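## Task

Leave the console with the MODE knob pressed in, CHECK switched on, PROGRAM turned to P1 and the lever in the CYCLE position. The UNDER or OVER light must never light, not even briefly; it lights whenever MODE is out, CHECK is on and the lever is at CYCLE all at once while PROGRAM is anywhere other than P1. The console is loose on the table: noticeably lifting or tilting it and letting it fall back costs points. A control counts as set only if it stays set without the robot holding it at the end.

## Robot and tools

Robot: two Doosan M1013 six-joint arms, named left_arm and right_arm, each ending in a Robotiq 140 mm two-finger gripper with a wrist camera (cam_left_wrist, cam_right_wrist, both 504x504 fisheye). The names are labels only; left_arm stands on the +y side. Bases: left_arm at (+0.049, +0.585, 0) m, right_arm at (+0.078, -0.696, 0) m.

Scene frame: origin on the tabletop midway between the arms, +x out across the table, +z up. Result lines give each gripper's end_effector_position (metres) and end_effector_quat_wxyz in this frame, plus velocities. That position is the point between the pads when closed; fingertips extend about 33 mm past it closed, 9 mm fully open. Fingers point along the gripper's own +z and close along its y. Closing pushes the tips roughly 24 mm further out, so keep clearance above surfaces. Reported hand positions can be off, more so at long reach.

The row: every motion command is one list of 18 numbers, each in [-1, 1], covering both arms even if one stays still. Order: left dx, dy, dz, rx, ry, rz, left gripper position, force_limit, speed; then the same nine for the right arm. The first six per arm are an offset, not a pose: expressed in that gripper's own axes and measured from the gripper pose shown in the last result (or, before any result in the scene, or for later calls within one reply, from where the robot is when the action begins). Scale: 1.0 = 0.6 m for dx/dy/dz and 180 degrees for rotation; rx, ry, rz form one rotation vector. All-zero offsets are not a pause: they pull the arm back to the reference pose. Per step the controller limits the command to 70 mm and 16 degrees from the measured pose.

Gripper numbers are settings, not offsets. position: +1 fully open (140 mm), about -0.8 pads touch, -1 closes until blocked. force_limit: -1 about 14 N, 0 about 60 N, +1 about 107 N. speed: -1 about 30 mm/s, 0 about 140, +1 about 250. A 0 is a real command, so to leave a gripper unchanged resend its previous three values. To squeeze harder while gripping, raise force_limit and nudge position (e.g. -1 to -0.98).

Tools:
- execute_actions {"actions": [...], "pictures": bool}. Empty list: just returns state. One action {"rows": [[18 numbers], ...], "steps": n}: up to 15 rows and 15 steps at 1/30 s each (default 15); each row is its own offset from the same reference, the last row repeats if rows run out. A wait {"steps": n} up to 300, counted from the previous result, including your reply time.
- move {"target": [18 numbers], "speed": m/s 0.002 to 0.5, default 0.25; rotation capped at twice that in rad/s}. Straight-line path for each gripper to its offset target, both finishing together, 0.5 to 10 s. No collision avoidance; grippers may lag, wander or overshoot speed, especially near a straight elbow. Finger values are sent at the start.
- wait {"seconds": 0 to 10}.
- zoom_image {"camera": name, "region": [x0, y0, x1, y1]} in pixels, top-left origin, max 504x504.
- read_manual {"section": "licences"}: licence texts only.
- finished_scene {"scene": 1 or 2}: irreversible; grades the scene and loads the next.

Reading results: object_status 0 moving, 1 stopped while opening, 2 stopped while closing (a grip), 3 reached target or pads met. position_measured is in counts, 3 open to 230 closed, nonlinear. A move reports a line such as done, off_target, moving, held or fault, plus limits (paced = target clipped; held = clearance check blocked steps, after which the arm may surge fast) and each gripper's remaining distance. HELD marks steps not sent; "pose unreachable" names an arm whose command was altered. "Hand target" shows where the controller is steering. Flange force estimates external load (noisy, includes held weight). Joint torques listed per joint.

Cautions: arms are stiff, so commanding even slightly past a hard contact can trigger a fault. A torque at a joint's limit (waist/shoulder 316, elbow 148, wrist joints 41.8 N m) or 144 N on the arm stops it for 10 s. Faster contacts and deeper overshoot press harder. Keep the arms from colliding. Don't knock anything off the table, don't let the unfixed console rise or tip and drop, and watch for MOTOR HOT warnings. Order the switching so the forbidden combination never occurs, e.g. set PROGRAM correctly before CHECK and lever reach the risky state while MODE is out.

Each tool is called after ">>>" as a command line: name --argument value for each argument, lists and objects as JSON in quotes; but a table of rows of numbers goes row by row, as --pt "numbers of a row", without its own name.

## Session

>>> execute_actions --actions '[]'

Scene clock: 0.00 s of 5400.00 s.
left_arm: end_effector_position=(+0.3167, -0.1352, +0.2950) position_measured=3 object_status=3 end_effector_quat_wxyz=(+0.003, +0.951, -0.309, +0.009) end_effector_velocity=(+0.000, -0.000, -0.000) end_effector_angular_velocity=(+0.000, +0.000, -0.001) | right_arm: end_effector_position=(+0.6021, -0.1665, +0.1809) position_measured=3 object_status=3 end_effector_quat_wxyz=(+0.201, +0.554, +0.723, +0.360) end_effector_velocity=(+0.000, -0.000, +0.000) end_effector_angular_velocity=(+0.002, +0.000, -0.002)
Joint positions: left_arm=[-1.167  0.352  1.412  0.012  1.362  0.931] | right_arm=[ 0.813  0.156  2.126 -1.378  0.372  1.853]
Joint velocities: left_arm=[-0.     0.    -0.    -0.    -0.     0.001] | right_arm=[-0.    -0.    -0.     0.001  0.001  0.002]
Joint torques (N m, as the joint torque sensors report them, + toward a larger angle): no reading
Flange force (N, the push that the arm receives, along the gripper's own x y z axes): no reading
Hand target (left_arm): +0.317, -0.135, +0.295; +0.003, +0.951, -0.309, +0.009
Hand target (right_arm): +0.602, -0.166, +0.181; +0.201, +0.554, +0.723, +0.360

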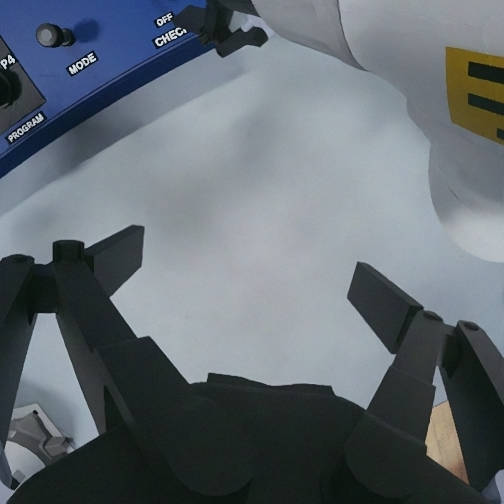

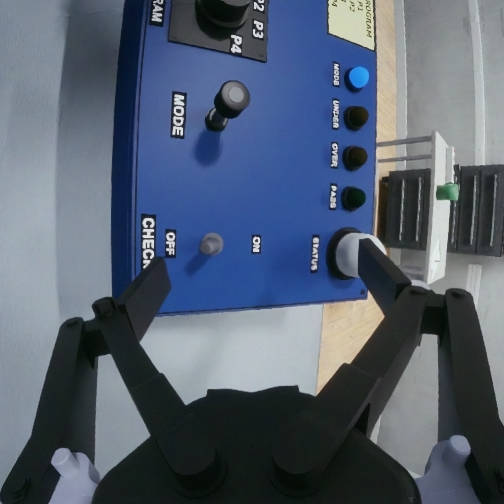

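>>> move --target '[-0.09,-0.55,-0.2,0,0,-0.2,0,0,0,-0.45,0.15,-0.15,0,0,0,1,0,0]'

>>> move --target '[0.25,0.2,0.1,0,0.1,0,0,0,0,0,0,0,0,0,0,1,0,0]'

Scene clock: 4.33 s of 5400.00 s.
left_arm: end_effector_position=(+0.4647, +0.1655, +0.4139) position_measured=129 object_status=3 end_effector_quat_wxyz=(+0.006, +1.000, +0.000, +0.008) end_effector_velocity=(+0.000, -0.000, -0.001) end_effector_angular_velocity=(+0.001, +0.001, -0.000) | right_arm: end_effector_position=(+0.6814, -0.4371, +0.2775) position_measured=3 object_status=3 end_effector_quat_wxyz=(+0.201, +0.554, +0.723, +0.360) end_effector_velocity=(-0.000, -0.000, -0.000) end_effector_angular_velocity=(+0.004, +0.001, +0.004)
Joint positions: left_arm=[-0.753  0.041  1.576  0.005  1.506  0.719] | right_arm=[ 0.226 -0.137  2.211  0.3    0.231 -0.207]
Joint velocities: left_arm=[-0.     0.001  0.001 -0.    -0.001  0.   ] | right_arm=[-0.005 -0.     0.001  0.039  0.002 -0.04 ]
Joint torques (N m, as the joint torque sensors report them, + toward a larger angle): left_arm=[ -0.26 -47.55 -42.11   4.1   -0.14  -0.02] | right_arm=[ -3.57 -24.27 -37.88   3.77  -1.24   1.04]
Flange force (N, the push that the arm receives, along the gripper's own x y z axes): left_arm=[1.9 1.3 1.1] | right_arm=no reading
Hand target (left_arm): +0.465, +0.165, +0.414; +0.006, +1.000, +0.000, +0.008
Hand target (right_arm): +0.681, -0.437, +0.278; +0.200, +0.554, +0.723, +0.360
Off the commanded pose (left_arm): 0.000 m, 0 deg.
Off the commanded pose (right_arm): 0.000 m, 0 deg.
move: done
camera_calibration (this result's frames):
cam_left_wrist: T_world_to_cam=[[0.173263, -0.982258, 0.0717599, 0.0475332], [-0.951831, -0.148289, 0.268382, 0.364949], [-0.252979, -0.114804, -0.960636, 0.709311], [0, 0, 0, 1]] pos_world=[0.518575, 0.182239, 0.580033]
cam_right_wrist: T_world_to_cam=[[0.719061, 0.0270987, 0.694418, -0.66339], [-0.0555658, -0.993798, 0.0963192, -0.414109], [0.692722, -0.107845, -0.713096, -0.119177], [0, 0, 0, 1]] pos_world=[0.536564, -0.406416, 0.415572]

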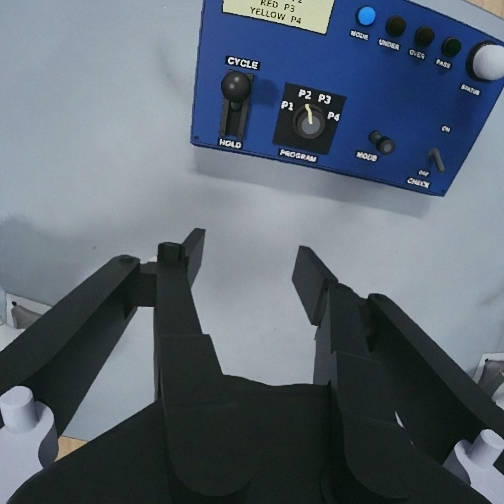

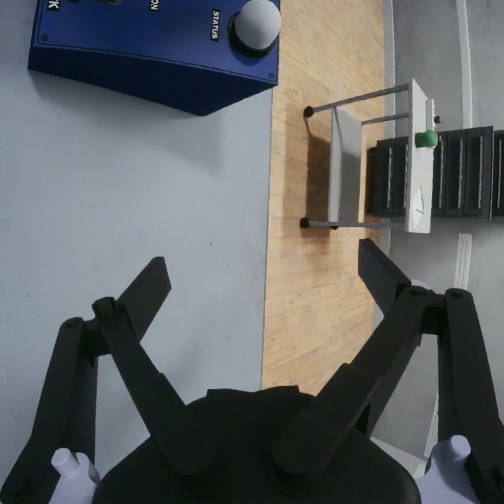

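Scene clock: 5.50 s of 5400.00 s.
left_arm: end_effector_position=(+0.6158, +0.0450, +0.3576) position_measured=129 object_status=3 end_effector_quat_wxyz=(+0.005, +0.986, +0.001, +0.164) end_effector_velocity=(-0.000, +0.000, -0.001) end_effector_angular_velocity=(+0.000, +0.000, +0.001) | right_arm: end_effector_position=(+0.6814, -0.4371, +0.2775) position_measured=3 object_status=3 end_effector_quat_wxyz=(+0.201, +0.554, +0.723, +0.360) end_effector_velocity=(+0.000, -0.000, -0.000) end_effector_angular_velocity=(+0.001, -0.000, -0.002)
Joint positions: left_arm=[-0.814  0.249  1.468  0.27   1.222  0.59 ] | right_arm=[ 0.226 -0.137  2.211  0.3    0.231 -0.207]
Joint velocities: left_arm=[-0.     0.     0.001  0.    -0.    -0.001] | right_arm=[-0.     0.     0.    -0.001 -0.001  0.002]
Joint torques (N m, as the joint torque sensors report them, + toward a larger angle): left_arm=[ -0.08 -69.27 -41.22   4.36  -0.59   0.03] | right_arm=[ -4.45 -25.03 -38.1    4.24  -1.44   0.72]
Flange force (N, the push that the arm receives, along the gripper's own x y z axes): left_arm=[2.9 4.1 1.4] | right_arm=no reading
Hand target (left_arm): +0.616, +0.045, +0.358; +0.005, +0.986, +0.001, +0.164
Hand target (right_arm): +0.681, -0.437, +0.278; +0.201, +0.554, +0.723, +0.360
Off the commanded pose (left_arm): 0.000 m, 0 deg.
Off the commanded pose (right_arm): 0.000 m, 0 deg.
move: done
camera_calibration (this result's frames):
cam_left_wrist: T_world_to_cam=[[0.146061, -0.981742, 0.121855, -0.0941061], [-0.987649, -0.15177, -0.0389162, 0.638138], [0.0566997, -0.114666, -0.991785, 0.500027], [0, 0, 0, 1]] pos_world=[0.615651, 0.0617987, 0.53222]
cam_right_wrist: T_world_to_cam=[[0.719074, 0.0271043, 0.694405, -0.663381], [-0.0555599, -0.993798, 0.096324, -0.414115], [0.692709, -0.107845, -0.713108, -0.119164], [0, 0, 0, 1]] pos_world=[0.536558, -0.406418, 0.415567]

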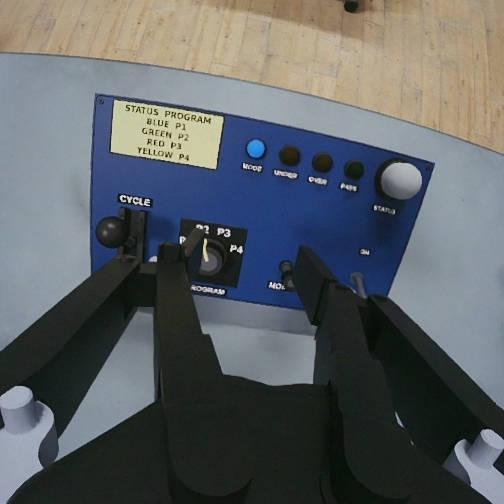

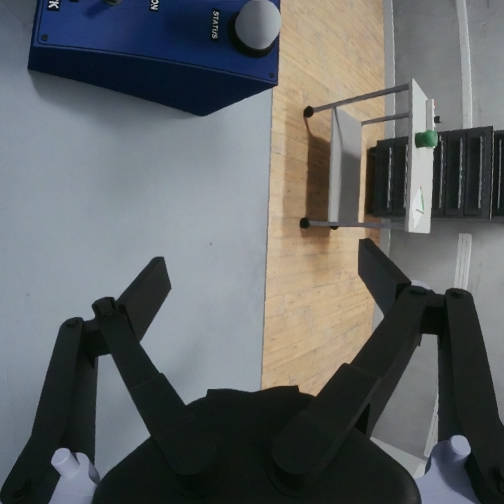

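>>> move --target '[-0.158,-0.05,0.227,0,0.062,0,0.2,0,0,0,0,0,0,0,0,1,0,0]'

Scene clock: 9.70 s of 5400.00 s.
left_arm: end_effector_position=(+0.5701, +0.0728, +0.1978) position_measured=104 object_status=3 end_effector_quat_wxyz=(+0.005, +0.966, +0.002, +0.260) end_effector_velocity=(+0.001, -0.001, +0.000) end_effector_angular_velocity=(-0.001, -0.000, +0.000) | right_arm: end_effector_position=(+0.6814, -0.4371, +0.2775) position_measured=3 object_status=3 end_effector_quat_wxyz=(+0.201, +0.554, +0.723, +0.360) end_effector_velocity=(+0.000, -0.000, +0.000) end_effector_angular_velocity=(+0.001, -0.001, -0.001)
Joint positions: left_arm=[-0.92   0.214  1.866  0.595  0.852  0.197] | right_arm=[ 0.226 -0.137  2.211  0.3    0.231 -0.207]
Joint velocities: left_arm=[-0.     0.002 -0.002 -0.    -0.    -0.001] | right_arm=[-0.    -0.    -0.    -0.    -0.     0.001]
Joint torques (N m, as the joint torque sensors report them, + toward a larger angle): left_arm=[  0.49 -64.91 -38.14   3.89  -0.46  -0.24] | right_arm=[ -4.97 -24.37 -37.64   4.3   -1.33   0.78]
Flange force (N, the push that the arm receives, along the gripper's own x y z axes): left_arm=[1.8 6.2 4.2] | right_arm=no reading
Hand target (left_arm): +0.570, +0.073, +0.198; +0.005, +0.966, +0.002, +0.259
Hand target (right_arm): +0.681, -0.437, +0.278; +0.201, +0.554, +0.723, +0.360
Off the commanded pose (left_arm): 0.000 m, 0 deg.
Off the commanded pose (right_arm): 0.000 m, 0 deg.
After step 90, 0.17 s passed at rest.
move: done
camera_calibration (this result's frames):
cam_left_wrist: T_world_to_cam=[[0.121616, -0.981487, 0.147962, -0.0319365], [-0.961124, -0.153675, -0.2294, 0.613703], [0.247891, -0.114311, -0.96202, 0.232477], [0, 0, 0, 1]] pos_world=[0.5361, 0.0895405, 0.369157]
cam_right_wrist: T_world_to_cam=[[0.719067, 0.027102, 0.694412, -0.663388], [-0.0555609, -0.993798, 0.0963202, -0.414112], [0.692716, -0.107843, -0.713102, -0.119167], [0, 0, 0, 1]] pos_world=[0.536561, -0.406416, 0.415574]

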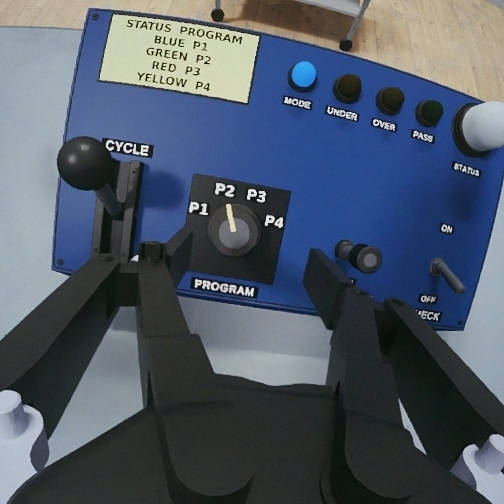

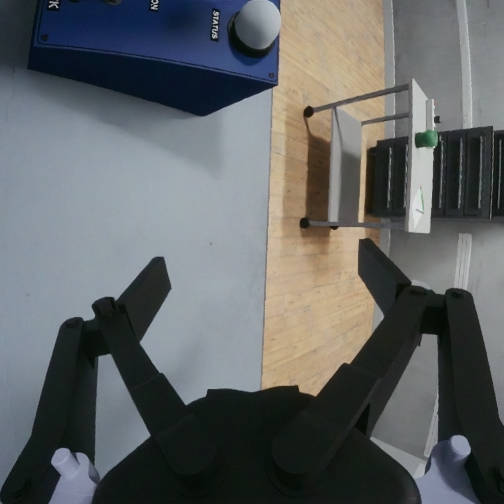

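>>> move --target '[0,-0.011,0.11,0,0,0,-0.15,0,0,0,0,0,0,0,0,1,0,0]' --speed 0.08

>>> move --target '[0,0,0,0,0,0,-1,-0.5,0,0,0,0,0,0,0,1,0,0]'

Scene clock: 22.13 s of 5400.00 s.
left_arm: end_effector_position=(+0.6006, +0.0782, +0.1478) position_measured=148 object_status=3 end_effector_quat_wxyz=(+0.006, +0.965, +0.002, +0.261) end_effector_velocity=(+0.000, -0.000, +0.000) end_effector_angular_velocity=(-0.001, -0.000, -0.001) | right_arm: end_effector_position=(+0.6814, -0.4371, +0.2775) position_measured=3 object_status=3 end_effector_quat_wxyz=(+0.201, +0.554, +0.723, +0.360) end_effector_velocity=(-0.000, +0.000, +0.000) end_effector_angular_velocity=(+0.001, +0.002, -0.001)
Joint positions: left_arm=[-0.875  0.278  1.889  0.639  0.758  0.169] | right_arm=[ 0.226 -0.137  2.211  0.3    0.231 -0.207]
Joint velocities: left_arm=[-0.     0.    -0.001  0.    -0.001  0.   ] | right_arm=[-0.     0.    -0.001  0.     0.002  0.002]
Joint torques (N m, as the joint torque sensors report them, + toward a larger angle): left_arm=[  7.61 -43.91 -35.28   5.2   -6.04   0.26] | right_arm=[ -5.36 -25.34 -37.51   4.12  -1.32   0.71]
Flange force (N, the push that the arm receives, along the gripper's own x y z axes): left_arm=[-9.1 -9.6 -40.9] | right_arm=no reading
Hand target (left_arm): +0.601, +0.078, +0.148; +0.006, +0.965, +0.002, +0.261
Hand target (right_arm): +0.681, -0.437, +0.278; +0.201, +0.554, +0.723, +0.360
Off the commanded pose (left_arm): 0.008 m, 0 deg.
Off the commanded pose (right_arm): 0.000 m, 0 deg.
FORCE FAULT: contact force on the left arm reached its limit, and that arm stopped for 10 seconds. The contact can be on any part of that arm, not only on its tool. That arm's remaining commands of this call were not run. That arm holds still and accepts commands again. Move the arm away from the contact; if what it grips holds it there, let go first. Pushing or pulling that hard again can fault the arm again.
move: fault (left_arm)
camera_calibration (this result's frames):
cam_left_wrist: T_world_to_cam=[[0.12166, -0.981182, 0.149938, -0.0232988], [-0.960571, -0.154435, -0.231201, 0.632403], [0.250006, -0.115898, -0.961283, 0.176123], [0, 0, 0, 1]] pos_world=[0.566271, 0.0952175, 0.31901]
cam_right_wrist: T_world_to_cam=[[0.719067, 0.0271021, 0.694412, -0.663388], [-0.0555608, -0.993798, 0.0963203, -0.414112], [0.692716, -0.107843, -0.713102, -0.119168], [0, 0, 0, 1]] pos_world=[0.536561, -0.406416, 0.415574]

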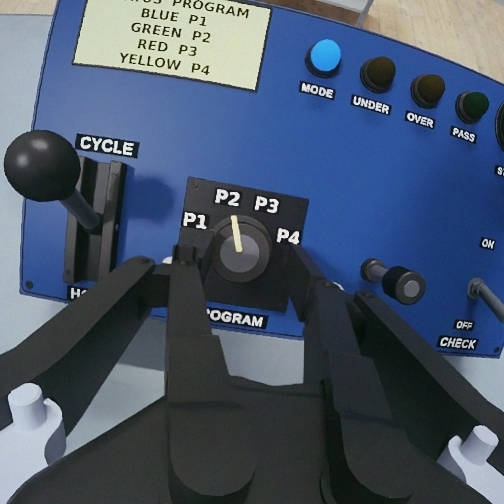

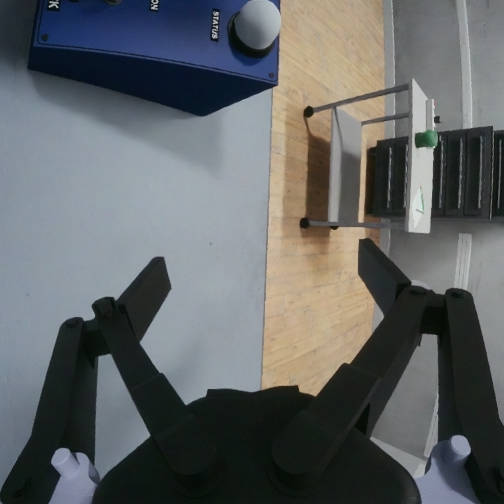

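not run: a fault stop came before this call.

>>> move --target '[0,-0.008,-0.012,0,0,0,-0.15,0,0,0,0,0,0,0,0,1,0,0]'

>>> move --target '[0,0,0,0,0,0,-1,-0.5,0,0,0,0,0,0,0,1,0,0]'

Scene clock: 23.97 s of 5400.00 s.
left_arm: end_effector_position=(+0.5970, +0.0831, +0.1540) position_measured=148 object_status=3 end_effector_quat_wxyz=(+0.006, +0.965, +0.002, +0.261) end_effector_velocity=(+0.001, -0.001, +0.001) end_effector_angular_velocity=(-0.003, -0.001, +0.001) | right_arm: end_effector_position=(+0.6814, -0.4371, +0.2775) position_measured=3 object_status=3 end_effector_quat_wxyz=(+0.201, +0.554, +0.723, +0.360) end_effector_velocity=(+0.000, +0.000, +0.000) end_effector_angular_velocity=(-0.001, -0.002, +0.001)
Joint positions: left_arm=[-0.875  0.263  1.895  0.634  0.764  0.175] | right_arm=[ 0.226 -0.137  2.211  0.3    0.231 -0.207]
Joint velocities: left_arm=[ 0.     0.    -0.002 -0.    -0.    -0.002] | right_arm=[ 0.     0.    -0.    -0.    -0.001 -0.001]
Joint torques (N m, as the joint torque sensors report them, + toward a larger angle): left_arm=[  1.21 -67.73 -37.02   3.66  -0.31   0.06] | right_arm=[ -5.03 -25.05 -38.51   4.    -1.32   0.79]
Flange force (N, the push that the arm receives, along the gripper's own x y z axes): left_arm=[-0.9 5.3 4.4] | right_arm=no reading
Hand target (left_arm): +0.597, +0.083, +0.154; +0.006, +0.965, +0.002, +0.261
Hand target (right_arm): +0.681, -0.437, +0.278; +0.201, +0.554, +0.723, +0.360
Off the commanded pose (left_arm): 0.000 m, 0 deg.
Off the commanded pose (right_arm): 0.000 m, 0 deg.
move: done
camera_calibration (this result's frames):
cam_left_wrist: T_world_to_cam=[[0.121666, -0.981183, 0.149921, -0.0189968], [-0.960571, -0.154437, -0.231197, 0.631096], [0.25, -0.115881, -0.961286, 0.183519], [0, 0, 0, 1]] pos_world=[0.562644, 0.100091, 0.32517]
cam_right_wrist: T_world_to_cam=[[0.719067, 0.0271023, 0.694412, -0.663388], [-0.0555607, -0.993798, 0.0963205, -0.414113], [0.692716, -0.107843, -0.713102, -0.119168], [0, 0, 0, 1]] pos_world=[0.536561, -0.406416, 0.415574]

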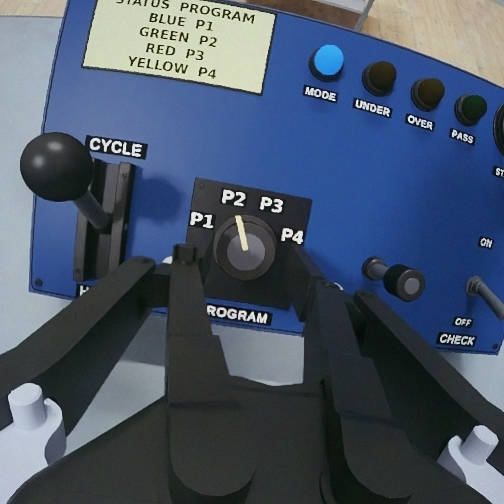

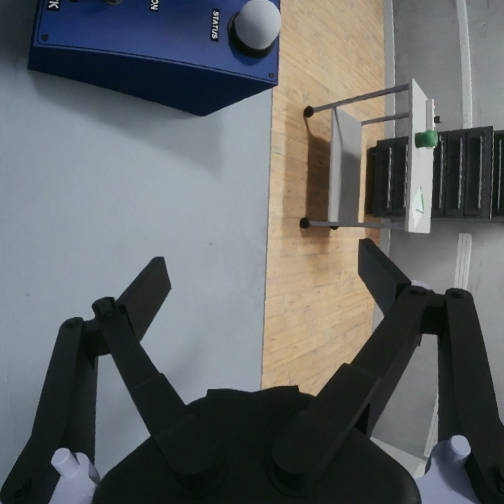

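Scene clock: 24.57 s of 5400.00 s.
left_arm: end_effector_position=(+0.5970, +0.0831, +0.1540) position_measured=231 object_status=3 end_effector_quat_wxyz=(+0.006, +0.965, +0.002, +0.261) end_effector_velocity=(+0.000, +0.000, -0.001) end_effector_angular_velocity=(+0.002, +0.001, +0.001) | right_arm: end_effector_position=(+0.6814, -0.4371, +0.2775) position_measured=3 object_status=3 end_effector_quat_wxyz=(+0.201, +0.554, +0.723, +0.360) end_effector_velocity=(+0.000, +0.000, +0.000) end_effector_angular_velocity=(-0.001, -0.000, +0.001)
Joint positions: left_arm=[-0.875  0.263  1.895  0.634  0.764  0.175] | right_arm=[ 0.226 -0.137  2.211  0.3    0.231 -0.207]
Joint velocities: left_arm=[ 0.     0.001 -0.001  0.     0.001 -0.   ] | right_arm=[-0.    -0.    -0.001 -0.001  0.001 -0.001]
Joint torques (N m, as the joint torque sensors report them, + toward a larger angle): left_arm=[  0.41 -67.44 -37.7    3.65  -0.26   0.03] | right_arm=[ -5.42 -25.11 -37.84   4.1   -1.36   0.8 ]
Flange force (N, the push that the arm receives, along the gripper's own x y z axes): left_arm=[-1.0 3.6 5.2] | right_arm=no reading
Hand target (left_arm): +0.597, +0.083, +0.154; +0.006, +0.965, +0.002, +0.261
Hand target (right_arm): +0.681, -0.437, +0.278; +0.201, +0.554, +0.723, +0.360
Off the commanded pose (left_arm): 0.000 m, 0 deg.
Off the commanded pose (right_arm): 0.000 m, 0 deg.
move: done
camera_calibration (this result's frames):
cam_left_wrist: T_world_to_cam=[[0.121667, -0.981183, 0.149921, -0.0189967], [-0.960571, -0.154437, -0.231197, 0.631095], [0.25, -0.115881, -0.961286, 0.183521], [0, 0, 0, 1]] pos_world=[0.562643, 0.100092, 0.325171]
cam_right_wrist: T_world_to_cam=[[0.719067, 0.0271024, 0.694413, -0.663388], [-0.0555607, -0.993798, 0.0963204, -0.414113], [0.692717, -0.107843, -0.713101, -0.119168], [0, 0, 0, 1]] pos_world=[0.536561, -0.406416, 0.415574]

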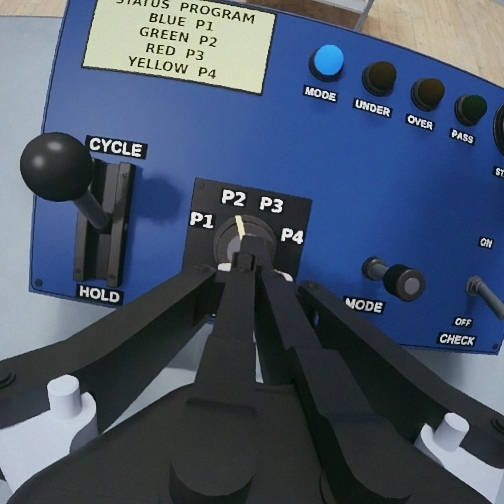

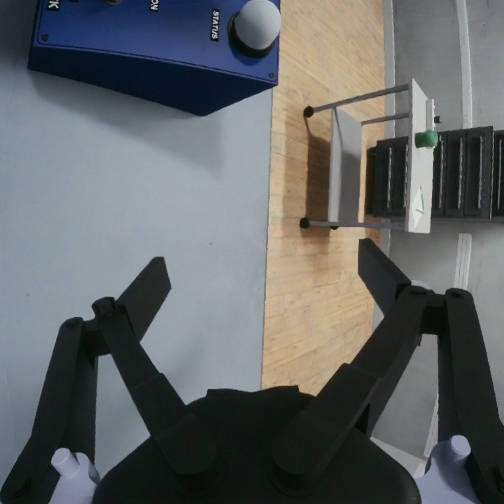

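>>> move --target '[0.003,-0.008,0,0,0,0,0.1,0,0,0,0,0,0,0,0,1,0,0]'

>>> move --target '[0,0,0.026,0,0,0,0.1,0,0,0,0,0,0,0,0,1,0,0]' --speed 0.03

>>> move --target '[0,0,0,0,0,0,-1,-0.5,-0.5,0,0,0,0,0,0,1,0,0]'

Scene clock: 26.77 s of 5400.00 s.
left_arm: end_effector_position=(+0.5985, +0.0879, +0.1548) position_measured=117 object_status=0 end_effector_quat_wxyz=(+0.006, +0.965, +0.002, +0.261) end_effector_velocity=(+0.001, -0.001, +0.001) end_effector_angular_velocity=(-0.002, -0.001, +0.000) | right_arm: end_effector_position=(+0.6814, -0.4371, +0.2775) position_measured=3 object_status=3 end_effector_quat_wxyz=(+0.201, +0.554, +0.723, +0.360) end_effector_velocity=(+0.000, +0.000, +0.001) end_effector_angular_velocity=(+0.001, -0.002, -0.000)
Joint positions: left_arm=[-0.869  0.258  1.9    0.633  0.761  0.182] | right_arm=[ 0.226 -0.137  2.211  0.3    0.231 -0.207]
Joint velocities: left_arm=[ 0.     0.    -0.003  0.    -0.    -0.   ] | right_arm=[ 0.    -0.    -0.001 -0.    -0.001  0.   ]
Joint torques (N m, as the joint torque sensors report them, + toward a larger angle): left_arm=[ -0.11 -65.77 -37.43   3.7   -0.26   0.15] | right_arm=[ -5.61 -24.76 -38.17   4.23  -1.41   0.75]
Flange force (N, the push that the arm receives, along the gripper's own x y z axes): left_arm=[-0.2 2.0 3.2] | right_arm=no reading
Hand target (left_arm): +0.599, +0.088, +0.155; +0.006, +0.965, +0.002, +0.261
Hand target (right_arm): +0.681, -0.437, +0.278; +0.201, +0.554, +0.723, +0.360
Off the commanded pose (left_arm): 0.000 m, 0 deg.
Off the commanded pose (right_arm): 0.000 m, 0 deg.
move: done
camera_calibration (this result's frames):
cam_left_wrist: T_world_to_cam=[[0.121664, -0.981186, 0.149909, -0.0145795], [-0.960572, -0.154431, -0.231197, 0.63352], [0.249998, -0.11587, -0.961288, 0.184499], [0, 0, 0, 1]] pos_world=[0.564191, 0.104908, 0.32601]
cam_right_wrist: T_world_to_cam=[[0.719066, 0.0271022, 0.694413, -0.663388], [-0.0555608, -0.993798, 0.0963203, -0.414112], [0.692717, -0.107843, -0.713101, -0.119168], [0, 0, 0, 1]] pos_world=[0.536561, -0.406416, 0.415574]

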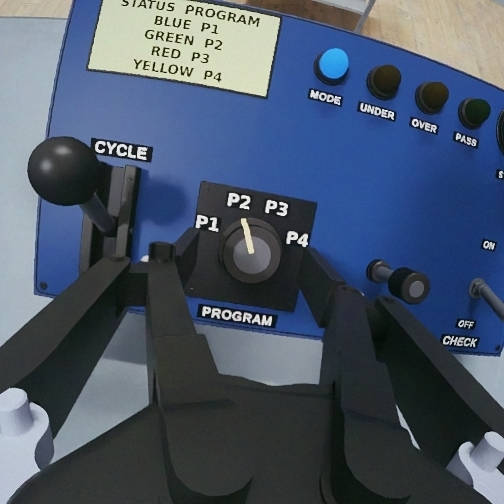

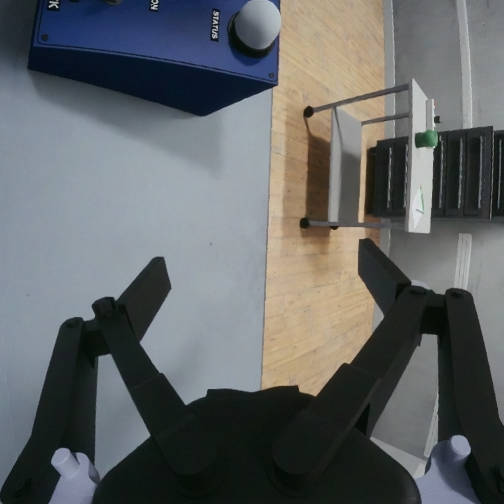

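Scene clock: 27.50 s of 5400.00 s.
left_arm: end_effector_position=(+0.6064, +0.0878, +0.1413) position_measured=117 object_status=3 end_effector_quat_wxyz=(+0.006, +0.965, +0.002, +0.261) end_effector_velocity=(-0.001, +0.001, -0.001) end_effector_angular_velocity=(+0.002, +0.001, +0.001) | right_arm: end_effector_position=(+0.6814, -0.4371, +0.2775) position_measured=3 object_status=3 end_effector_quat_wxyz=(+0.201, +0.554, +0.723, +0.360) end_effector_velocity=(-0.000, +0.000, -0.000) end_effector_angular_velocity=(-0.000, +0.000, +0.000)
Joint positions: left_arm=[-0.859  0.278  1.902  0.646  0.739  0.172] | right_arm=[ 0.226 -0.137  2.211  0.3    0.231 -0.207]
Joint velocities: left_arm=[ 0.     0.001  0.002 -0.     0.    -0.001] | right_arm=[ 0.  0.  0. -0. -0. -0.]
Joint torques (N m, as the joint torque sensors report them, + toward a larger angle): left_arm=[ -0.01 -68.95 -36.8    3.51  -0.28   0.06] | right_arm=[ -5.25 -25.53 -38.08   4.2   -1.48   0.77]
Flange force (N, the push that the arm receives, along the gripper's own x y z axes): left_arm=[0.1 3.4 5.2] | right_arm=no reading
Hand target (left_arm): +0.606, +0.088, +0.141; +0.006, +0.965, +0.002, +0.261
Hand target (right_arm): +0.681, -0.437, +0.278; +0.201, +0.554, +0.723, +0.360
Off the commanded pose (left_arm): 0.000 m, 0 deg.
Off the commanded pose (right_arm): 0.000 m, 0 deg.
move: done
camera_calibration (this result's frames):
cam_left_wrist: T_world_to_cam=[[0.121648, -0.981196, 0.149853, -0.0136244], [-0.960582, -0.154399, -0.231178, 0.63789], [0.249968, -0.115824, -0.961302, 0.16953], [0, 0, 0, 1]] pos_world=[0.572026, 0.104757, 0.312477]
cam_right_wrist: T_world_to_cam=[[0.719067, 0.0271023, 0.694413, -0.663388], [-0.0555608, -0.993798, 0.0963205, -0.414113], [0.692717, -0.107843, -0.713101, -0.119168], [0, 0, 0, 1]] pos_world=[0.536561, -0.406416, 0.415574]

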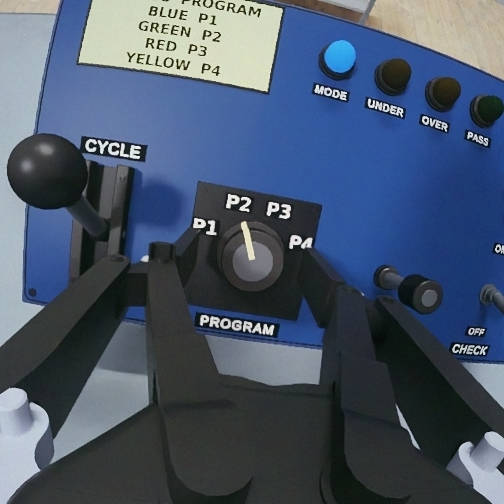

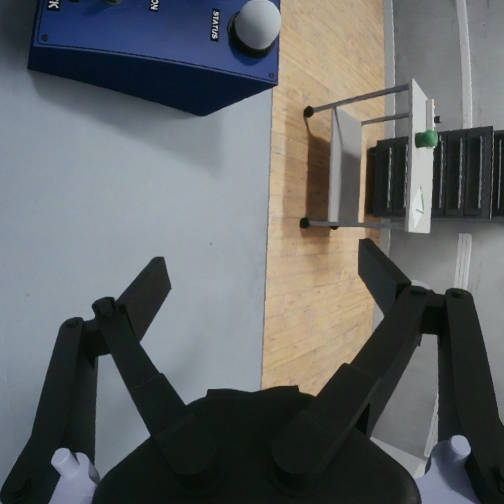

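Scene clock: 28.10 s of 5400.00 s.
left_arm: end_effector_position=(+0.6063, +0.0875, +0.1413) position_measured=167 object_status=2 end_effector_quat_wxyz=(+0.006, +0.965, +0.002, +0.261) end_effector_velocity=(+0.000, +0.001, -0.000) end_effector_angular_velocity=(+0.003, +0.001, +0.002) | right_arm: end_effector_position=(+0.6814, -0.4371, +0.2775) position_measured=3 object_status=3 end_effector_quat_wxyz=(+0.201, +0.554, +0.723, +0.360) end_effector_velocity=(-0.000, +0.000, -0.000) end_effector_angular_velocity=(-0.001, +0.000, +0.001)
Joint positions: left_arm=[-0.859  0.278  1.902  0.646  0.738  0.172] | right_arm=[ 0.226 -0.137  2.211  0.3    0.231 -0.207]
Joint velocities: left_arm=[ 0.     0.001 -0.001  0.     0.004 -0.   ] | right_arm=[ 0.     0.     0.     0.     0.    -0.001]
Joint torques (N m, as the joint torque sensors report them, + toward a larger angle): left_arm=[ 33.5  -57.25  -1.21   5.6   20.56   0.17] | right_arm=[ -4.77 -25.32 -38.29   4.21  -1.38   0.71]
Flange force (N, the push that the arm receives, along the gripper's own x y z axes): left_arm=[4.3 59.8 -6.8] | right_arm=no reading
Hand target (left_arm): +0.606, +0.088, +0.141; +0.006, +0.965, +0.002, +0.261
Hand target (right_arm): +0.681, -0.437, +0.278; +0.201, +0.554, +0.723, +0.360
Off the commanded pose (left_arm): 0.000 m, 0 deg.
Off the commanded pose (right_arm): 0.000 m, 0 deg.
move: done
camera_calibration (this result's frames):
cam_left_wrist: T_world_to_cam=[[0.12133, -0.981183, 0.150195, -0.0136923], [-0.96061, -0.154179, -0.231208, 0.637828], [0.250014, -0.116227, -0.961241, 0.169546], [0, 0, 0, 1]] pos_world=[0.571976, 0.10461, 0.312501]
cam_right_wrist: T_world_to_cam=[[0.719066, 0.0271023, 0.694413, -0.663388], [-0.0555607, -0.993798, 0.0963203, -0.414112], [0.692717, -0.107843, -0.713101, -0.119168], [0, 0, 0, 1]] pos_world=[0.536561, -0.406416, 0.415574]

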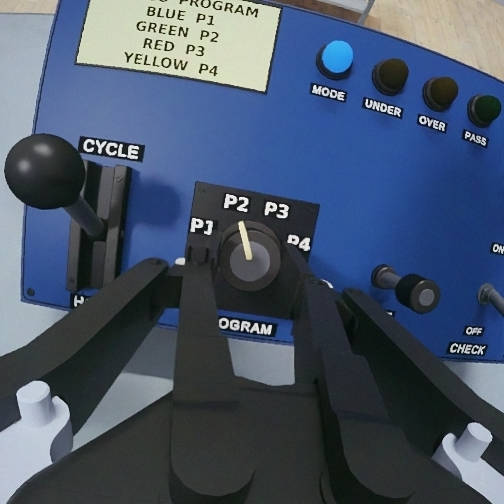

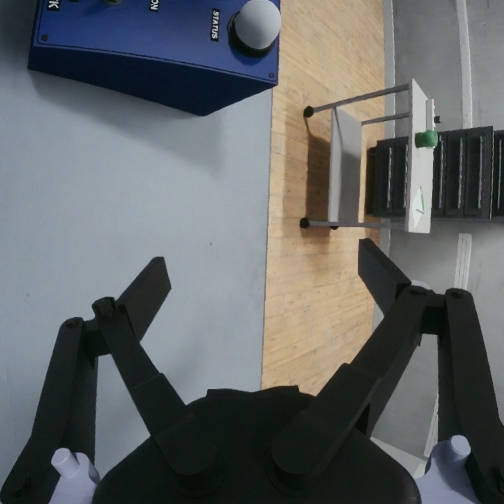

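>>> move --target '[0,0.004,0,0,0,0,-0.98,-0.5,-0.5,0,0,0,0,0,0,1,0,0]'

>>> move --target '[0,0,0,0,0,-0.12,-0.98,-0.5,-0.5,0,0,0,0,0,0,1,0,0]'

Scene clock: 29.97 s of 5400.00 s.
left_arm: end_effector_position=(+0.6064, +0.0854, +0.1413) position_measured=167 object_status=2 end_effector_quat_wxyz=(+0.006, +0.965, +0.002, +0.261) end_effector_velocity=(+0.000, -0.001, +0.000) end_effector_angular_velocity=(-0.001, -0.000, -0.001) | right_arm: end_effector_position=(+0.6814, -0.4371, +0.2775) position_measured=3 object_status=3 end_effector_quat_wxyz=(+0.201, +0.554, +0.723, +0.360) end_effector_velocity=(-0.000, -0.000, -0.000) end_effector_angular_velocity=(-0.001, +0.001, +0.001)
Joint positions: left_arm=[-0.861  0.281  1.898  0.646  0.741  0.171] | right_arm=[ 0.226 -0.137  2.211  0.3    0.231 -0.207]
Joint velocities: left_arm=[-0.    -0.    -0.001 -0.    -0.     0.001] | right_arm=[-0.     0.    -0.     0.     0.001 -0.001]
Joint torques (N m, as the joint torque sensors report them, + toward a larger angle): left_arm=[  1.06 -43.58 -28.72   2.03  -3.81   0.13] | right_arm=[ -4.26 -25.4  -37.65   4.19  -1.35   0.8 ]
Flange force (N, the push that the arm receives, along the gripper's own x y z axes): left_arm=[4.2 -7.9 -33.0] | right_arm=no reading
Hand target (left_arm): +0.606, +0.085, +0.141; +0.006, +0.965, +0.002, +0.261
Hand target (right_arm): +0.681, -0.437, +0.278; +0.201, +0.554, +0.723, +0.360
Off the commanded pose (left_arm): 0.000 m, 0 deg.
Off the commanded pose (right_arm): 0.000 m, 0 deg.
move: done
camera_calibration (this result's frames):
cam_left_wrist: T_world_to_cam=[[0.121622, -0.981224, 0.14969, -0.0159321], [-0.960576, -0.15434, -0.231243, 0.63751], [0.250004, -0.115664, -0.961311, 0.169283], [0, 0, 0, 1]] pos_world=[0.571993, 0.10234, 0.312538]
cam_right_wrist: T_world_to_cam=[[0.719066, 0.0271022, 0.694413, -0.663388], [-0.0555608, -0.993798, 0.0963203, -0.414112], [0.692717, -0.107843, -0.713101, -0.119168], [0, 0, 0, 1]] pos_world=[0.536561, -0.406416, 0.415574]

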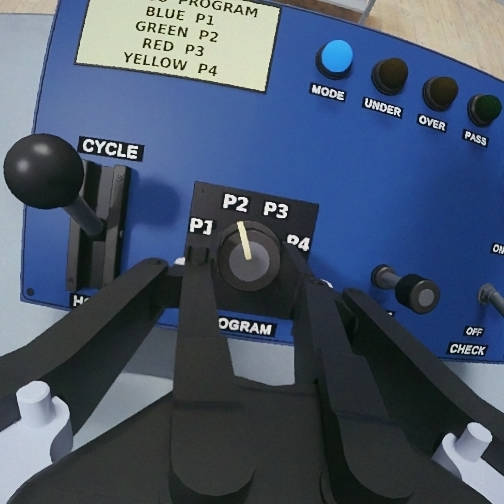

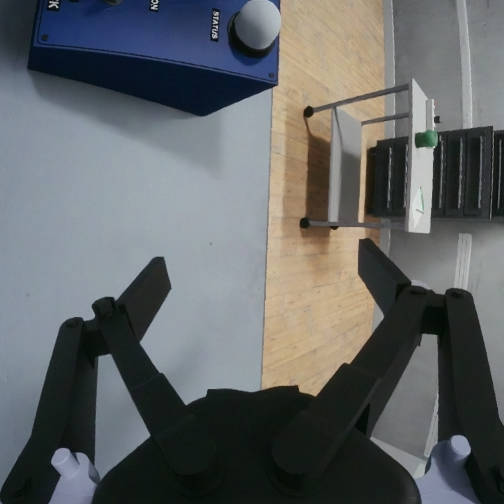

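Scene clock: 31.03 s of 5400.00 s.
left_arm: end_effector_position=(+0.6064, +0.0854, +0.1414) position_measured=167 object_status=2 end_effector_quat_wxyz=(+0.055, +0.948, +0.183, +0.255) end_effector_velocity=(-0.001, +0.001, -0.001) end_effector_angular_velocity=(+0.002, +0.000, -0.001) | right_arm: end_effector_position=(+0.6814, -0.4371, +0.2775) position_measured=3 object_status=3 end_effector_quat_wxyz=(+0.201, +0.554, +0.723, +0.360) end_effector_velocity=(+0.001, +0.000, +0.001) end_effector_angular_velocity=(+0.000, -0.001, +0.001)
Joint positions: left_arm=[-0.861  0.281  1.898  0.645  0.741 -0.206] | right_arm=[ 0.226 -0.137  2.211  0.3    0.231 -0.207]
Joint velocities: left_arm=[-0.001 -0.     0.003  0.002 -0.001 -0.001] | right_arm=[ 0.     0.    -0.002  0.     0.001 -0.001]
Joint torques (N m, as the joint torque sensors report them, + toward a larger angle): left_arm=[-14.43 -51.53 -55.39   2.96 -18.54  -0.29] | right_arm=[ -5.32 -24.43 -38.23   3.99  -1.35   0.77]
Flange force (N, the push that the arm receives, along the gripper's own x y z axes): left_arm=[8.9 -42.2 -31.8] | right_arm=no reading
Hand target (left_arm): +0.606, +0.085, +0.141; +0.055, +0.948, +0.183, +0.255
Hand target (right_arm): +0.681, -0.437, +0.278; +0.201, +0.554, +0.723, +0.360
Off the commanded pose (left_arm): 0.000 m, 0 deg.
Off the commanded pose (right_arm): 0.000 m, 0 deg.
move: done
camera_calibration (this result's frames):
cam_left_wrist: T_world_to_cam=[[0.423914, -0.845797, 0.32392, -0.235433], [-0.854775, -0.491854, -0.165649, 0.592946], [0.299427, -0.206658, -0.93147, 0.142876], [0, 0, 0, 1]] pos_world=[0.563857, 0.122041, 0.307567]
cam_right_wrist: T_world_to_cam=[[0.719067, 0.0271023, 0.694412, -0.663388], [-0.0555607, -0.993798, 0.0963204, -0.414112], [0.692717, -0.107843, -0.713101, -0.119168], [0, 0, 0, 1]] pos_world=[0.536561, -0.406416, 0.415574]

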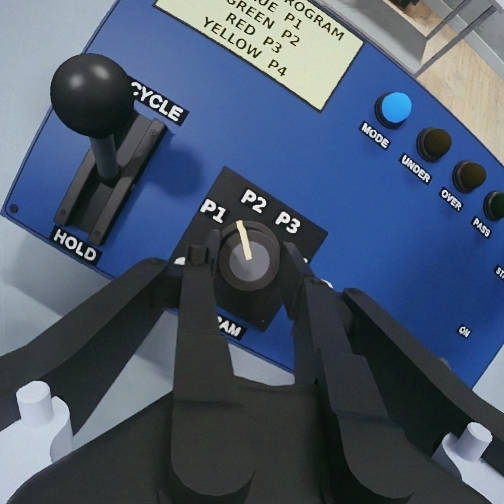

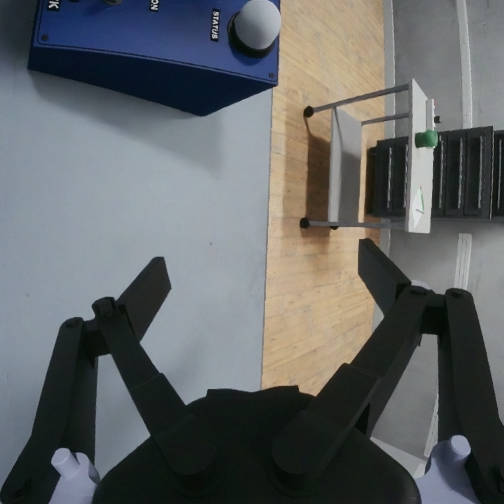

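>>> move --target '[0,-0.0045,-0.001,0,0,-0.13,-0.98,-0.5,-0.5,0,0,0,0,0,0,1,0,0]'

>>> move --target '[0,0,0,0,0,0,0,0,0,0,0,0,0,0,0,1,0,0]'

>>> move --target '[0,0,-0.12,0,0,0.25,0,0,0,0,0,0,0,0,0,1,0,0]' --speed 0.5

>>> move --target '[0,0.19,0,0,0,0,-0.3,0,0,0,0,0,0,0,0,1,0,0]'

Scene clock: 33.73 s of 5400.00 s.
left_arm: end_effector_position=(+0.6052, +0.0878, +0.1413) position_measured=167 object_status=2 end_effector_quat_wxyz=(+0.105, +0.891, +0.372, +0.238) end_effector_velocity=(-0.001, +0.001, -0.002) end_effector_angular_velocity=(+0.003, +0.001, -0.001) | right_arm: end_effector_position=(+0.6814, -0.4371, +0.2775) position_measured=3 object_status=3 end_effector_quat_wxyz=(+0.201, +0.554, +0.723, +0.360) end_effector_velocity=(-0.000, -0.000, -0.001) end_effector_angular_velocity=(-0.000, +0.001, -0.000)
Joint positions: left_arm=[-0.86   0.277  1.903  0.646  0.739 -0.615] | right_arm=[ 0.226 -0.137  2.211  0.3    0.231 -0.207]
Joint velocities: left_arm=[-0.     0.     0.002  0.001  0.     0.001] | right_arm=[-0.    -0.     0.001 -0.001 -0.     0.   ]
Joint torques (N m, as the joint torque sensors report them, + toward a larger angle): left_arm=[  2.62 -66.16 -37.77   4.86  -1.46  -0.03] | right_arm=[ -4.79 -25.41 -38.03   4.04  -1.55   0.76]
Flange force (N, the push that the arm receives, along the gripper's own x y z axes): left_arm=[-4.3 -0.1 -2.2] | right_arm=no reading
Hand target (left_arm): +0.605, +0.088, +0.141; +0.105, +0.891, +0.372, +0.238
Hand target (right_arm): +0.681, -0.437, +0.278; +0.201, +0.554, +0.723, +0.360
Off the commanded pose (left_arm): 0.000 m, 0 deg.
Off the commanded pose (right_arm): 0.000 m, 0 deg.
move: done
camera_calibration (this result's frames):
cam_left_wrist: T_world_to_cam=[[0.678193, -0.565947, 0.468783, -0.431814], [-0.628046, -0.777591, -0.0301614, 0.461899], [0.381591, -0.273962, -0.882798, 0.0930129], [0, 0, 0, 1]] pos_world=[0.547454, 0.140267, 0.29847]
cam_right_wrist: T_world_to_cam=[[0.719067, 0.0271024, 0.694412, -0.663388], [-0.0555607, -0.993798, 0.0963205, -0.414113], [0.692717, -0.107843, -0.713101, -0.119168], [0, 0, 0, 1]] pos_world=[0.536561, -0.406416, 0.415574]

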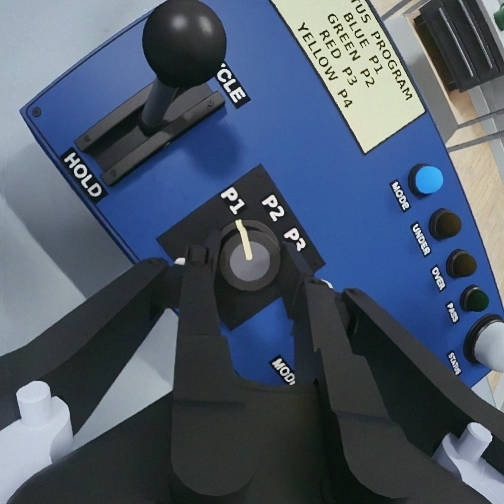

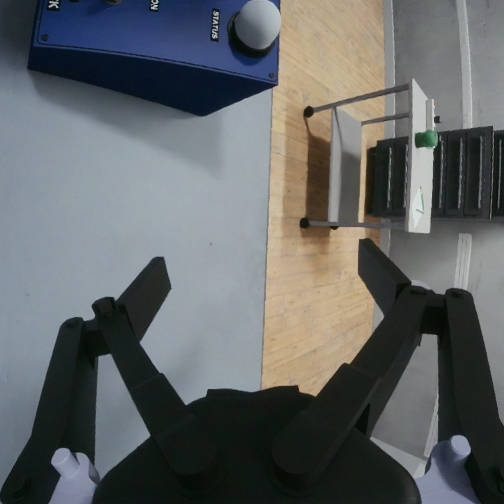

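Scene clock: 34.23 s of 5400.00 s.
left_arm: end_effector_position=(+0.6053, +0.0878, +0.1413) position_measured=129 object_status=3 end_effector_quat_wxyz=(+0.105, +0.891, +0.371, +0.238) end_effector_velocity=(+0.000, -0.001, +0.001) end_effector_angular_velocity=(-0.001, -0.001, -0.000) | right_arm: end_effector_position=(+0.6814, -0.4371, +0.2775) position_measured=3 object_status=3 end_effector_quat_wxyz=(+0.201, +0.554, +0.723, +0.360) end_effector_velocity=(-0.001, -0.000, -0.001) end_effector_angular_velocity=(-0.001, +0.003, +0.001)
Joint positions: left_arm=[-0.86   0.277  1.903  0.646  0.739 -0.615] | right_arm=[ 0.226 -0.137  2.211  0.3    0.231 -0.207]
Joint velocities: left_arm=[-0.    -0.    -0.001 -0.     0.     0.   ] | right_arm=[ 0.    -0.     0.001 -0.     0.001 -0.   ]
Joint torques (N m, as the joint torque sensors report them, + toward a larger angle): left_arm=[  0.78 -67.27 -36.27   3.54  -0.37   0.04] | right_arm=[ -4.96 -24.54 -38.16   4.08  -1.4    0.8 ]
Flange force (N, the push that the arm receives, along the gripper's own x y z axes): left_arm=[-3.0 2.7 3.0] | right_arm=no reading
Hand target (left_arm): +0.605, +0.088, +0.141; +0.105, +0.891, +0.372, +0.238
Hand target (right_arm): +0.681, -0.437, +0.278; +0.201, +0.554, +0.723, +0.360
Off the commanded pose (left_arm): 0.000 m, 0 deg.
Off the commanded pose (right_arm): 0.000 m, 0 deg.
move: done
camera_calibration (this result's frames):
cam_left_wrist: T_world_to_cam=[[0.678101, -0.566033, 0.468813, -0.431777], [-0.628106, -0.777539, -0.0302761, 0.461967], [0.381658, -0.273934, -0.882778, 0.092973], [0, 0, 0, 1]] pos_world=[0.547469, 0.140266, 0.298484]
cam_right_wrist: T_world_to_cam=[[0.719067, 0.0271022, 0.694413, -0.663388], [-0.0555608, -0.993798, 0.0963203, -0.414112], [0.692717, -0.107843, -0.713101, -0.119168], [0, 0, 0, 1]] pos_world=[0.536561, -0.406416, 0.415574]

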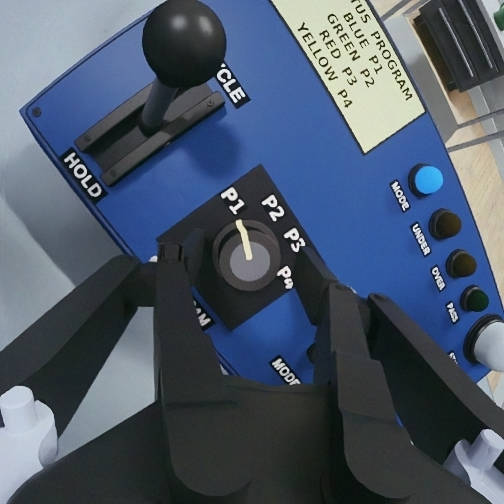

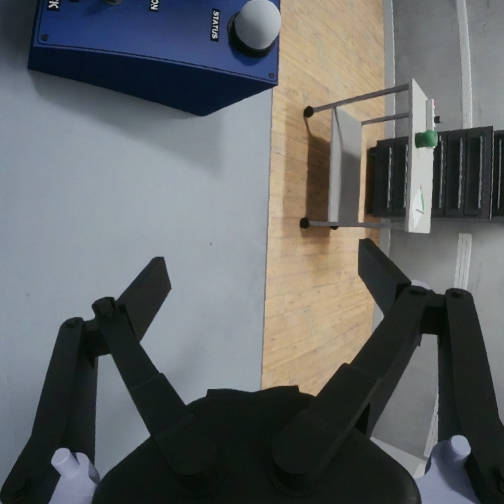

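Scene clock: 35.47 s of 5400.00 s.
left_arm: end_effector_position=(+0.5690, +0.0886, +0.2037) position_measured=129 object_status=3 end_effector_quat_wxyz=(+0.006, +0.965, +0.002, +0.261) end_effector_velocity=(+0.001, -0.001, +0.002) end_effector_angular_velocity=(-0.002, -0.002, -0.001) | right_arm: end_effector_position=(+0.6814, -0.4371, +0.2775) position_measured=3 object_status=3 end_effector_quat_wxyz=(+0.201, +0.554, +0.723, +0.360) end_effector_velocity=(+0.001, +0.000, +0.002) end_effector_angular_velocity=(+0.001, -0.002, -0.000)
Joint positions: left_arm=[-0.908  0.189  1.887  0.594  0.848  0.209] | right_arm=[ 0.226 -0.137  2.211  0.3    0.231 -0.207]
Joint velocities: left_arm=[ 0.001 -0.001 -0.002  0.    -0.001  0.002] | right_arm=[-0.    -0.    -0.002 -0.     0.     0.001]
Joint torques (N m, as the joint torque sensors report them, + toward a larger angle): left_arm=[  0.85 -60.35 -38.8    3.78  -0.39   0.06] | right_arm=[ -3.88 -24.02 -38.32   4.17  -1.51   0.86]
Flange force (N, the push that the arm receives, along the gripper's own x y z axes): left_arm=[-1.2 3.1 2.5] | right_arm=no reading
Hand target (left_arm): +0.569, +0.089, +0.204; +0.006, +0.965, +0.002, +0.261
Hand target (right_arm): +0.681, -0.437, +0.278; +0.201, +0.554, +0.723, +0.360
Off the commanded pose (left_arm): 0.000 m, 0 deg.
Off the commanded pose (right_arm): 0.000 m, 0 deg.
move: done
camera_calibration (this result's frames):
cam_left_wrist: T_world_to_cam=[[0.121734, -0.981195, 0.149793, -0.0176764], [-0.960548, -0.154478, -0.231268, 0.616589], [0.250059, -0.115731, -0.961289, 0.238896], [0, 0, 0, 1]] pos_world=[0.534677, 0.105553, 0.374893]
cam_right_wrist: T_world_to_cam=[[0.719067, 0.0271023, 0.694412, -0.663388], [-0.0555608, -0.993798, 0.0963205, -0.414113], [0.692716, -0.107843, -0.713102, -0.119168], [0, 0, 0, 1]] pos_world=[0.536561, -0.406416, 0.415574]

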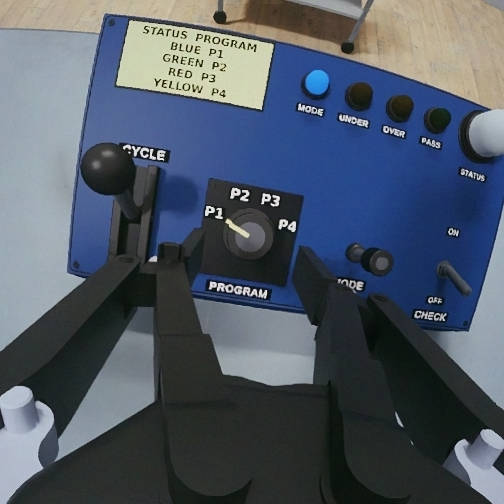

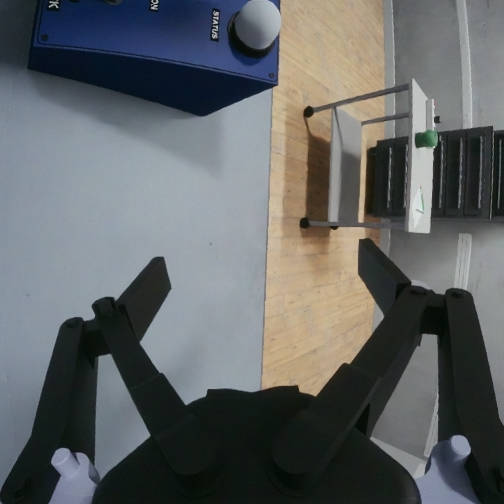

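Scene clock: 36.27 s of 5400.00 s.
left_arm: end_effector_position=(+0.5692, -0.0254, +0.2052) position_measured=167 object_status=3 end_effector_quat_wxyz=(+0.006, +0.965, +0.002, +0.261) end_effector_velocity=(+0.001, -0.001, +0.002) end_effector_angular_velocity=(-0.002, -0.001, -0.000) | right_arm: end_effector_position=(+0.6814, -0.4371, +0.2775) position_measured=3 object_status=3 end_effector_quat_wxyz=(+0.201, +0.554, +0.723, +0.360) end_effector_velocity=(-0.000, +0.000, -0.000) end_effector_angular_velocity=(-0.001, +0.000, +0.002)
Joint positions: left_arm=[-0.995  0.328  1.7    0.584  0.93   0.161] | right_arm=[ 0.226 -0.137  2.211  0.3    0.231 -0.207]
Joint velocities: left_arm=[ 0.    -0.    -0.002 -0.     0.     0.   ] | right_arm=[-0.    -0.    -0.     0.     0.001 -0.002]
Joint torques (N m, as the joint torque sensors report them, + toward a larger angle): left_arm=[ -0.12 -75.73 -38.92   3.95  -0.32  -0.02] | right_arm=[ -4.9  -24.65 -37.77   4.22  -1.33   0.8 ]
Flange force (N, the push that the arm receives, along the gripper's own x y z axes): left_arm=[1.2 4.4 3.1] | right_arm=no reading
Hand target (left_arm): +0.569, -0.025, +0.205; +0.006, +0.965, +0.002, +0.261
Hand target (right_arm): +0.681, -0.437, +0.278; +0.201, +0.554, +0.723, +0.360
Off the commanded pose (left_arm): 0.000 m, 0 deg.
Off the commanded pose (right_arm): 0.000 m, 0 deg.
move: done
camera_calibration (this result's frames):
cam_left_wrist: T_world_to_cam=[[0.121793, -0.981162, 0.149957, -0.129845], [-0.96054, -0.154574, -0.231235, 0.599481], [0.250059, -0.115877, -0.961272, 0.227077], [0, 0, 0, 1]] pos_world=[0.534857, -0.00842252, 0.376374]
cam_right_wrist: T_world_to_cam=[[0.719066, 0.0271019, 0.694413, -0.663388], [-0.0555609, -0.993798, 0.0963201, -0.414112], [0.692717, -0.107843, -0.713101, -0.119168], [0, 0, 0, 1]] pos_world=[0.536561, -0.406416, 0.415574]

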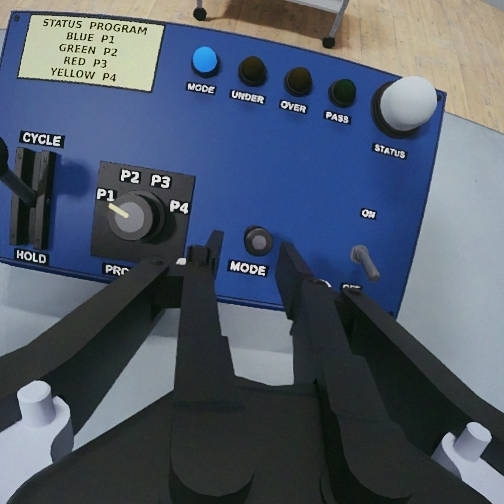

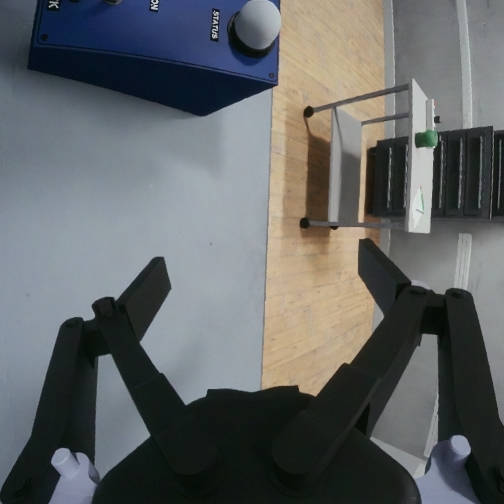

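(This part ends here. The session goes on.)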